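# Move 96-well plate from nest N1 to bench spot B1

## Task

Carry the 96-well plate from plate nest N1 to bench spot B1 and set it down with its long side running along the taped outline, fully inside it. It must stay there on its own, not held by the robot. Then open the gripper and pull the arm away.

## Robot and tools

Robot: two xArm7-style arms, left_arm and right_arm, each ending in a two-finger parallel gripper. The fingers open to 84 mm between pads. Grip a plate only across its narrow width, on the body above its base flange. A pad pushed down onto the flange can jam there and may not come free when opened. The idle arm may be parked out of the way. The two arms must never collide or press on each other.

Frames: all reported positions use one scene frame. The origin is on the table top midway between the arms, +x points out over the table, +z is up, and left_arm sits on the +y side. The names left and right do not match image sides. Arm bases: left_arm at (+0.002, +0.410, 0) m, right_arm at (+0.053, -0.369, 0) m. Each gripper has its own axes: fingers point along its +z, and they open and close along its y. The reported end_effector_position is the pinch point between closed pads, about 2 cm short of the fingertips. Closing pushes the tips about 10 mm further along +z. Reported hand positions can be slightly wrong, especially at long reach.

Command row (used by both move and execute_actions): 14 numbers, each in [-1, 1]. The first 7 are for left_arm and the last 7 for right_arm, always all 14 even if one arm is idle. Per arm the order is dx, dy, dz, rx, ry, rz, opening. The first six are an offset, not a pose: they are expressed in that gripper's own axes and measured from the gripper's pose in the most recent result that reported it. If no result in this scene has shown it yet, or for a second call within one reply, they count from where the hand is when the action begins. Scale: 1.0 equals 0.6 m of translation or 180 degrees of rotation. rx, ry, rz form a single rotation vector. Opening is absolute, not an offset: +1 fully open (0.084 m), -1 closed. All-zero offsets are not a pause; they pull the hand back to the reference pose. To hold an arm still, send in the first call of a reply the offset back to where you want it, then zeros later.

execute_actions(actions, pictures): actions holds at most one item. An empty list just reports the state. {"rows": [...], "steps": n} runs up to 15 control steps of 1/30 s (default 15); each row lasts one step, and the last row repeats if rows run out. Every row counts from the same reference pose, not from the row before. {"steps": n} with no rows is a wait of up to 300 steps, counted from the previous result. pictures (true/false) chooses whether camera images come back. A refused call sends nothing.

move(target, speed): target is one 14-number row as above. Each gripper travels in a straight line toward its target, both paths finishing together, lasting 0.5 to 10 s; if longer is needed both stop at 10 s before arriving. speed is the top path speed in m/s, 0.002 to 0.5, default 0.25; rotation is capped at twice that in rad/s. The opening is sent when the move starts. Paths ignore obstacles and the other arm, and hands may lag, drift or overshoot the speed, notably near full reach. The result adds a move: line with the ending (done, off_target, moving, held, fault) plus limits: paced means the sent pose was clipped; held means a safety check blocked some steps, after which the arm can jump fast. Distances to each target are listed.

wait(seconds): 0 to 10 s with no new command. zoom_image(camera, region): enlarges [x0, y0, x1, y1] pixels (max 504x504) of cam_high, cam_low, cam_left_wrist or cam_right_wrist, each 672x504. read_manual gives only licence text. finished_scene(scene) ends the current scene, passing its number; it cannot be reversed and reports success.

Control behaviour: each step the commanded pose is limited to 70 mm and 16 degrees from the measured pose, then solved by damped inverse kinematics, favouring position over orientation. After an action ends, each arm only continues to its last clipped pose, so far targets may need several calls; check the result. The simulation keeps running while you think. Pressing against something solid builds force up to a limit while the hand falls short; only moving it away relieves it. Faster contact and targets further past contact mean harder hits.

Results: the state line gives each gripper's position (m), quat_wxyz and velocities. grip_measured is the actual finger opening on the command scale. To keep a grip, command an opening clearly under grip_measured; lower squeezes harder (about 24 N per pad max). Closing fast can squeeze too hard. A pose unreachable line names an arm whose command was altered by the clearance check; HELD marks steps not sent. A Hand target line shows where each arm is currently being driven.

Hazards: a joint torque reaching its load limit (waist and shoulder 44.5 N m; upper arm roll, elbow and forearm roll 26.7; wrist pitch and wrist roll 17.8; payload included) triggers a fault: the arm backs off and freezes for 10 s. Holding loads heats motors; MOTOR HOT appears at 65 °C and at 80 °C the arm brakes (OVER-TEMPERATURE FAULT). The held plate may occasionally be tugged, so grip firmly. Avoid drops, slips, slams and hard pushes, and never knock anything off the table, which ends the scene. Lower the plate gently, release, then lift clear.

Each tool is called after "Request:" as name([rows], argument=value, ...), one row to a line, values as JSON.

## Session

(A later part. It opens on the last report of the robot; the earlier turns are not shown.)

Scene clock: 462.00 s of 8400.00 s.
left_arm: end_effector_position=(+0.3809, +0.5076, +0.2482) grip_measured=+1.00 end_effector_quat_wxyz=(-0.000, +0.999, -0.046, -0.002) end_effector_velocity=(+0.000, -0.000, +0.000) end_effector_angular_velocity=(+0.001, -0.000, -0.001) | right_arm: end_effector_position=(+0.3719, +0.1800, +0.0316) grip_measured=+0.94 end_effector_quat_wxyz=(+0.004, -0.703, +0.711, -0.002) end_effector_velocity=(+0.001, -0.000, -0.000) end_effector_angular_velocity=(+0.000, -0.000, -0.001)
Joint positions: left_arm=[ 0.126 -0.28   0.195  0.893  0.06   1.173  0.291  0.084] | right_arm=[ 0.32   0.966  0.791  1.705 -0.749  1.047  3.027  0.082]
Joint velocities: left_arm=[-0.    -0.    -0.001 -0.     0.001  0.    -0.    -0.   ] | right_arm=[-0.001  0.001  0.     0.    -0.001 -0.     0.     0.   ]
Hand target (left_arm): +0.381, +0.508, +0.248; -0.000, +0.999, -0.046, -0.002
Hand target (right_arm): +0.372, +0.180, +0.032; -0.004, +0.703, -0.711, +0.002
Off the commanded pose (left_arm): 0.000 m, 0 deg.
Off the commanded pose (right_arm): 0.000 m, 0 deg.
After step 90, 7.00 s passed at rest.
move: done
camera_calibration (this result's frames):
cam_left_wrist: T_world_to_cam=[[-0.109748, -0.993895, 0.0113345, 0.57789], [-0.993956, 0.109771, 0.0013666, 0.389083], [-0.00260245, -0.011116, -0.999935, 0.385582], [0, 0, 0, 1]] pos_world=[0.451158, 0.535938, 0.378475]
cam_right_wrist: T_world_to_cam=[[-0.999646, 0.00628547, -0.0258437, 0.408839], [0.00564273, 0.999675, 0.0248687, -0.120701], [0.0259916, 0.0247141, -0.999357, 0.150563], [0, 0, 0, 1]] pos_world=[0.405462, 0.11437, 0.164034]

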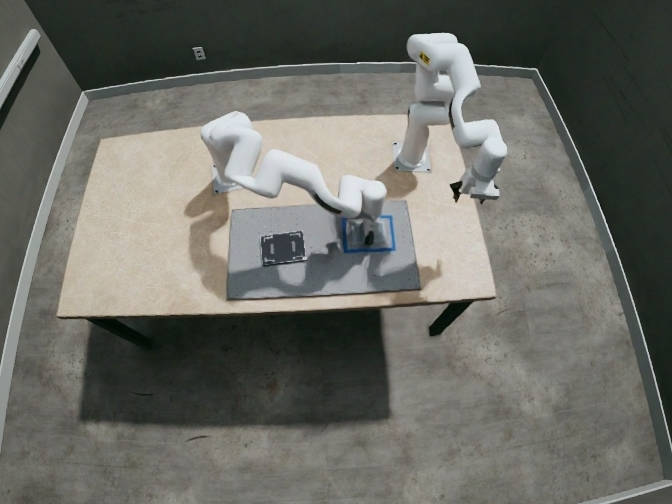

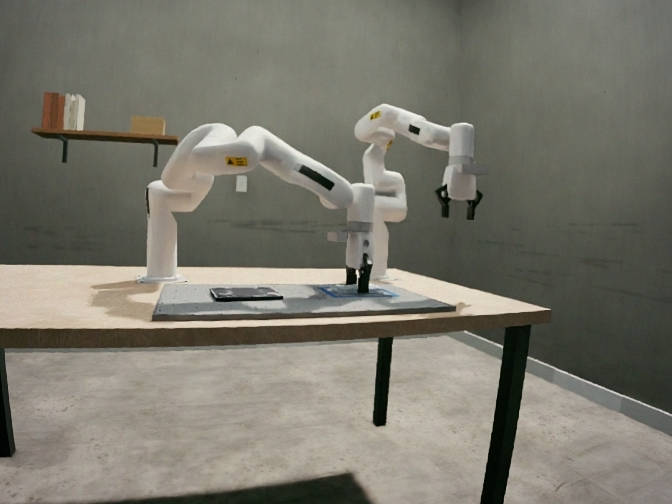

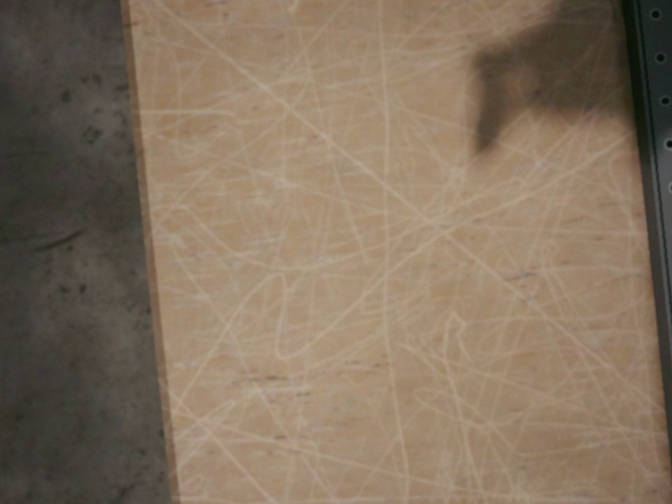

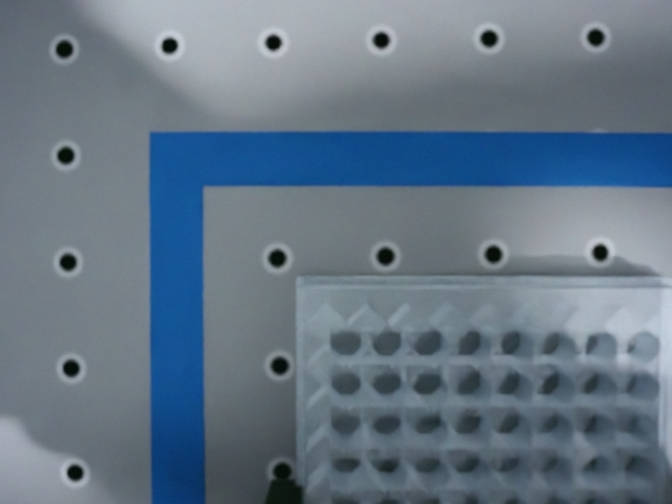

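Request:
execute_actions([
  {"rows": [[0,0,0,0,0,0,1,0,0,0,0,0,0,0.5],[0,0,0,0,0,0,1,0,0,0,0,0,0,0.9],[0,0,0,0,0,0,1,0,0,0,0,0,0,0.95],[0,0,0,0,0,0,1,0,0,0,0,0,0,1]], "steps": 15},
], pictures=false)

Request:
move(target=[0, 0, 0, 0, 0, 0, 1, 0, 0, -0.04, 0, 0, 0, 1], speed=0.03)

Request:
move(target=[0, 0, 0, 0, 0, 0, 1, -0.02, 0, -0.25, 0, 0, 0, 1], speed=0.2)

Scene clock: 483.30 s of 8400.00 s.
left_arm: end_effector_position=(+0.3809, +0.5076, +0.2482) grip_measured=+1.00 end_effector_quat_wxyz=(-0.000, +0.999, -0.046, -0.002) end_effector_velocity=(+0.000, -0.000, +0.000) end_effector_angular_velocity=(+0.000, -0.000, -0.000) | right_arm: end_effector_position=(+0.3719, +0.1800, +0.0316) grip_measured=+1.00 end_effector_quat_wxyz=(+0.004, -0.703, +0.711, -0.002) end_effector_velocity=(+0.000, -0.000, +0.000) end_effector_angular_velocity=(+0.001, +0.000, -0.001)
Joint positions: left_arm=[ 0.126 -0.28   0.195  0.893  0.06   1.173  0.291  0.084] | right_arm=[ 0.32   0.966  0.791  1.705 -0.749  1.047  3.027  0.084]
Joint velocities: left_arm=[-0. -0. -0.  0.  0.  0. -0. -0.] | right_arm=[-0.002  0.     0.001 -0.    -0.    -0.     0.     0.   ]
Hand target (left_arm): +0.381, +0.508, +0.248; -0.000, +0.999, -0.046, -0.002
Hand target (right_arm): +0.372, +0.180, +0.032; -0.004, +0.703, -0.711, +0.002
Off the commanded pose (left_arm): 0.000 m, 0 deg.
Off the commanded pose (right_arm): 0.000 m, 0 deg.
Steps of this call (steps 1 to 90: nothing new was sent; then 17.80 s passed at rest; steps 91 to 105: all 15 steps of this action). Readings (end_effector_position):
91: left_arm (+0.3809, +0.5076, +0.2482) | right_arm (+0.3719, +0.1800, +0.0316)
92: left_arm (+0.3809, +0.5076, +0.2482) | right_arm (+0.3719, +0.1800, +0.0316)
94: left_arm (+0.3809, +0.5076, +0.2482) | right_arm (+0.3719, +0.1800, +0.0316)
98: left_arm (+0.3809, +0.5076, +0.2482) | right_arm (+0.3719, +0.1801, +0.0317)
105: the state above

Scene clock: 484.67 s of 8400.00 s.
left_arm: end_effector_position=(+0.3809, +0.5076, +0.2482) grip_measured=+1.00 end_effector_quat_wxyz=(-0.000, +0.999, -0.046, -0.002) end_effector_velocity=(+0.000, -0.000, +0.000) end_effector_angular_velocity=(+0.000, -0.000, -0.000) | right_arm: end_effector_position=(+0.3717, +0.1798, +0.0553) grip_measured=+1.00 end_effector_quat_wxyz=(+0.004, -0.703, +0.711, -0.002) end_effector_velocity=(-0.002, +0.000, +0.001) end_effector_angular_velocity=(-0.002, +0.002, +0.003)
Joint positions: left_arm=[ 0.126 -0.28   0.195  0.893  0.06   1.173  0.291  0.084] | right_arm=[ 0.31   0.929  0.813  1.709 -0.726  1.086  3.016  0.084]
Joint velocities: left_arm=[-0.001 -0.    -0.    -0.     0.    -0.    -0.001 -0.   ] | right_arm=[ 0.002 -0.001  0.002 -0.001  0.002  0.003 -0.001  0.   ]
Hand target (left_arm): +0.381, +0.508, +0.248; -0.000, +0.999, -0.046, -0.002
Hand target (right_arm): +0.372, +0.180, +0.056; -0.004, +0.703, -0.711, +0.002
Off the commanded pose (left_arm): 0.000 m, 0 deg.
Off the commanded pose (right_arm): 0.000 m, 0 deg.
move: done
camera_calibration (this result's frames):
cam_left_wrist: T_world_to_cam=[[-0.109748, -0.993895, 0.0113344, 0.57789], [-0.993956, 0.109771, 0.00136662, 0.389083], [-0.00260246, -0.0111159, -0.999935, 0.385582], [0, 0, 0, 1]] pos_world=[0.451158, 0.535938, 0.378475]
cam_right_wrist: T_world_to_cam=[[-0.999645, 0.00627171, -0.025876, 0.409238], [0.00563627, 0.999683, 0.0245575, -0.121064], [0.0260218, 0.0244029, -0.999363, 0.174283], [0, 0, 0, 1]] pos_world=[0.40524, 0.114206, 0.187734]

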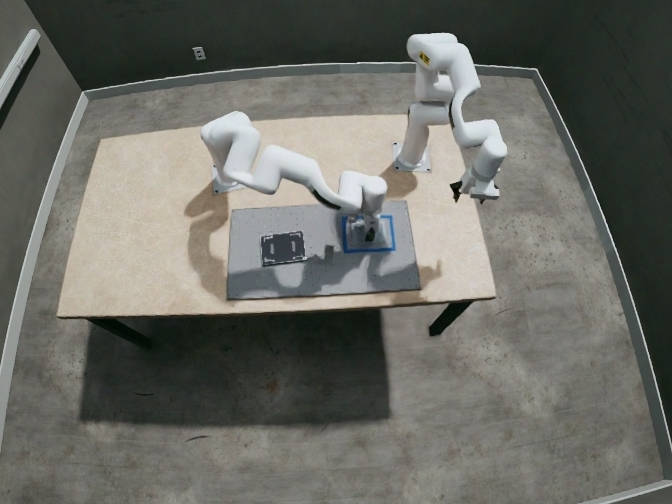

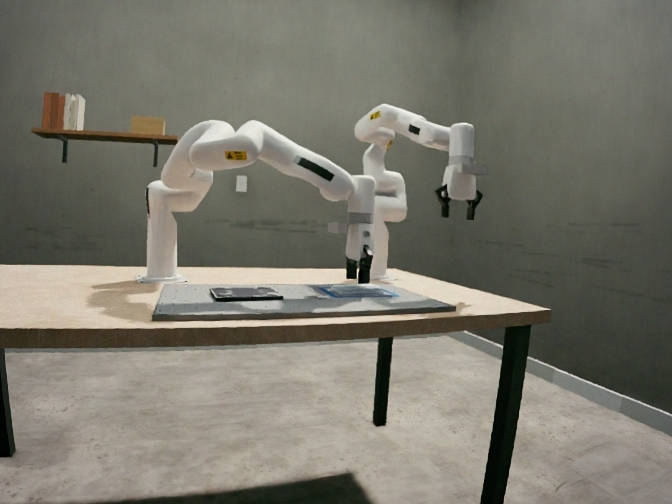

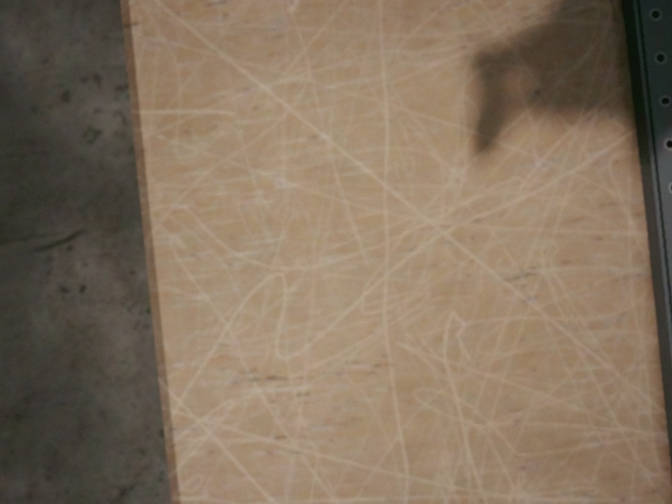

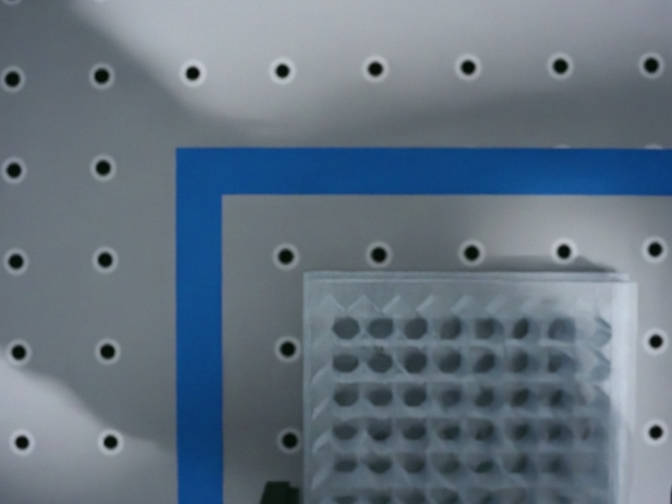

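Scene clock: 485.87 s of 8400.00 s.
left_arm: end_effector_position=(+0.3809, +0.5076, +0.2482) grip_measured=+1.00 end_effector_quat_wxyz=(-0.000, +0.999, -0.046, -0.002) end_effector_velocity=(+0.000, -0.001, -0.000) end_effector_angular_velocity=(+0.000, +0.000, -0.001) | right_arm: end_effector_position=(+0.3706, +0.1906, +0.2037) grip_measured=+1.00 end_effector_quat_wxyz=(+0.003, -0.703, +0.711, -0.003) end_effector_velocity=(+0.002, +0.001, +0.009) end_effector_angular_velocity=(+0.001, -0.001, -0.004)
Joint positions: left_arm=[ 0.126 -0.28   0.195  0.893  0.06   1.173  0.291  0.084] | right_arm=[ 0.364  0.806  0.889  1.96  -0.612  1.41   2.935  0.084]
Joint velocities: left_arm=[ 0.     0.    -0.002 -0.    -0.     0.    -0.    -0.   ] | right_arm=[ 0.011  0.    -0.002  0.032  0.003  0.024 -0.005  0.   ]
Hand target (left_arm): +0.381, +0.508, +0.248; -0.000, +0.999, -0.046, -0.002
Hand target (right_arm): +0.371, +0.191, +0.205; -0.004, +0.703, -0.711, +0.003
Off the commanded pose (left_arm): 0.000 m, 0 deg.
Off the commanded pose (right_arm): 0.002 m, 0 deg.
move: done
camera_calibration (this result's frames):
cam_left_wrist: T_world_to_cam=[[-0.109748, -0.993895, 0.0113344, 0.57789], [-0.993956, 0.10977, 0.00136654, 0.389083], [-0.00260239, -0.011116, -0.999935, 0.385582], [0, 0, 0, 1]] pos_world=[0.451158, 0.535938, 0.378475]
cam_right_wrist: T_world_to_cam=[[-0.999649, 0.00677714, -0.0256102, 0.411831], [0.00618988, 0.999718, 0.022941, -0.135384], [0.0257584, 0.0227744, -0.999409, 0.322786], [0, 0, 0, 1]] pos_world=[0.40421, 0.125203, 0.336248]

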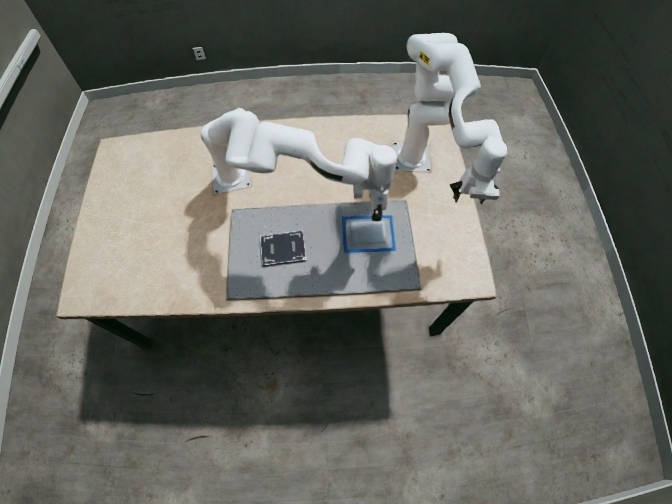

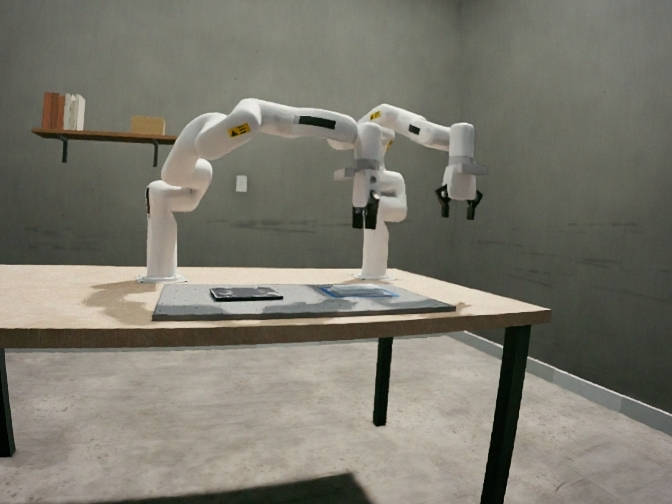

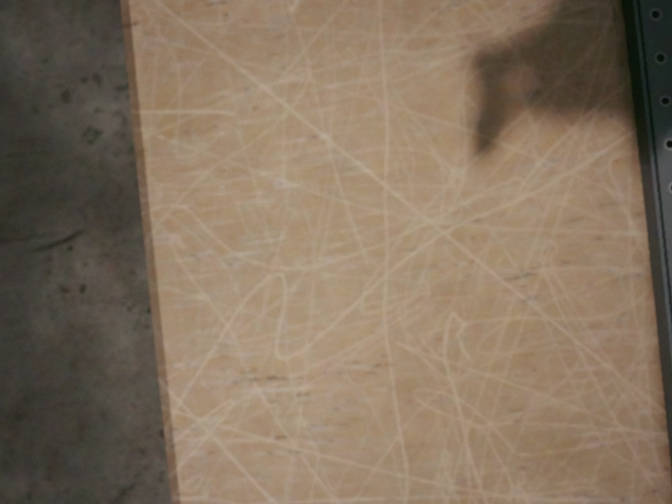

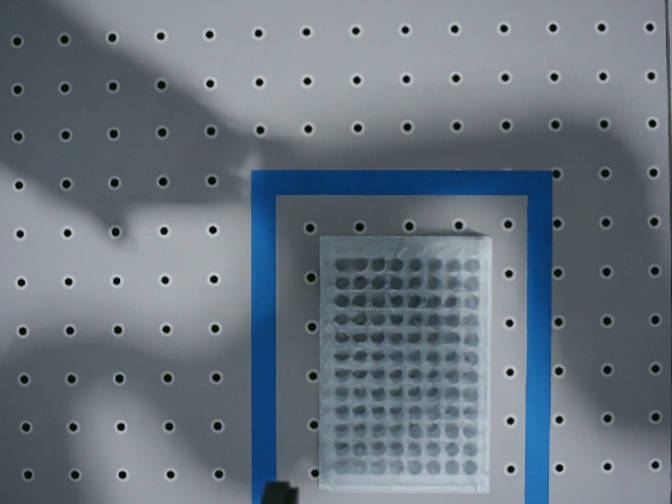

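The plate sits centred inside the tape and the hand is clear of it, so I'm ending this scene.

Request:
finished_scene(scene=1)

The scene is finished: the task was done.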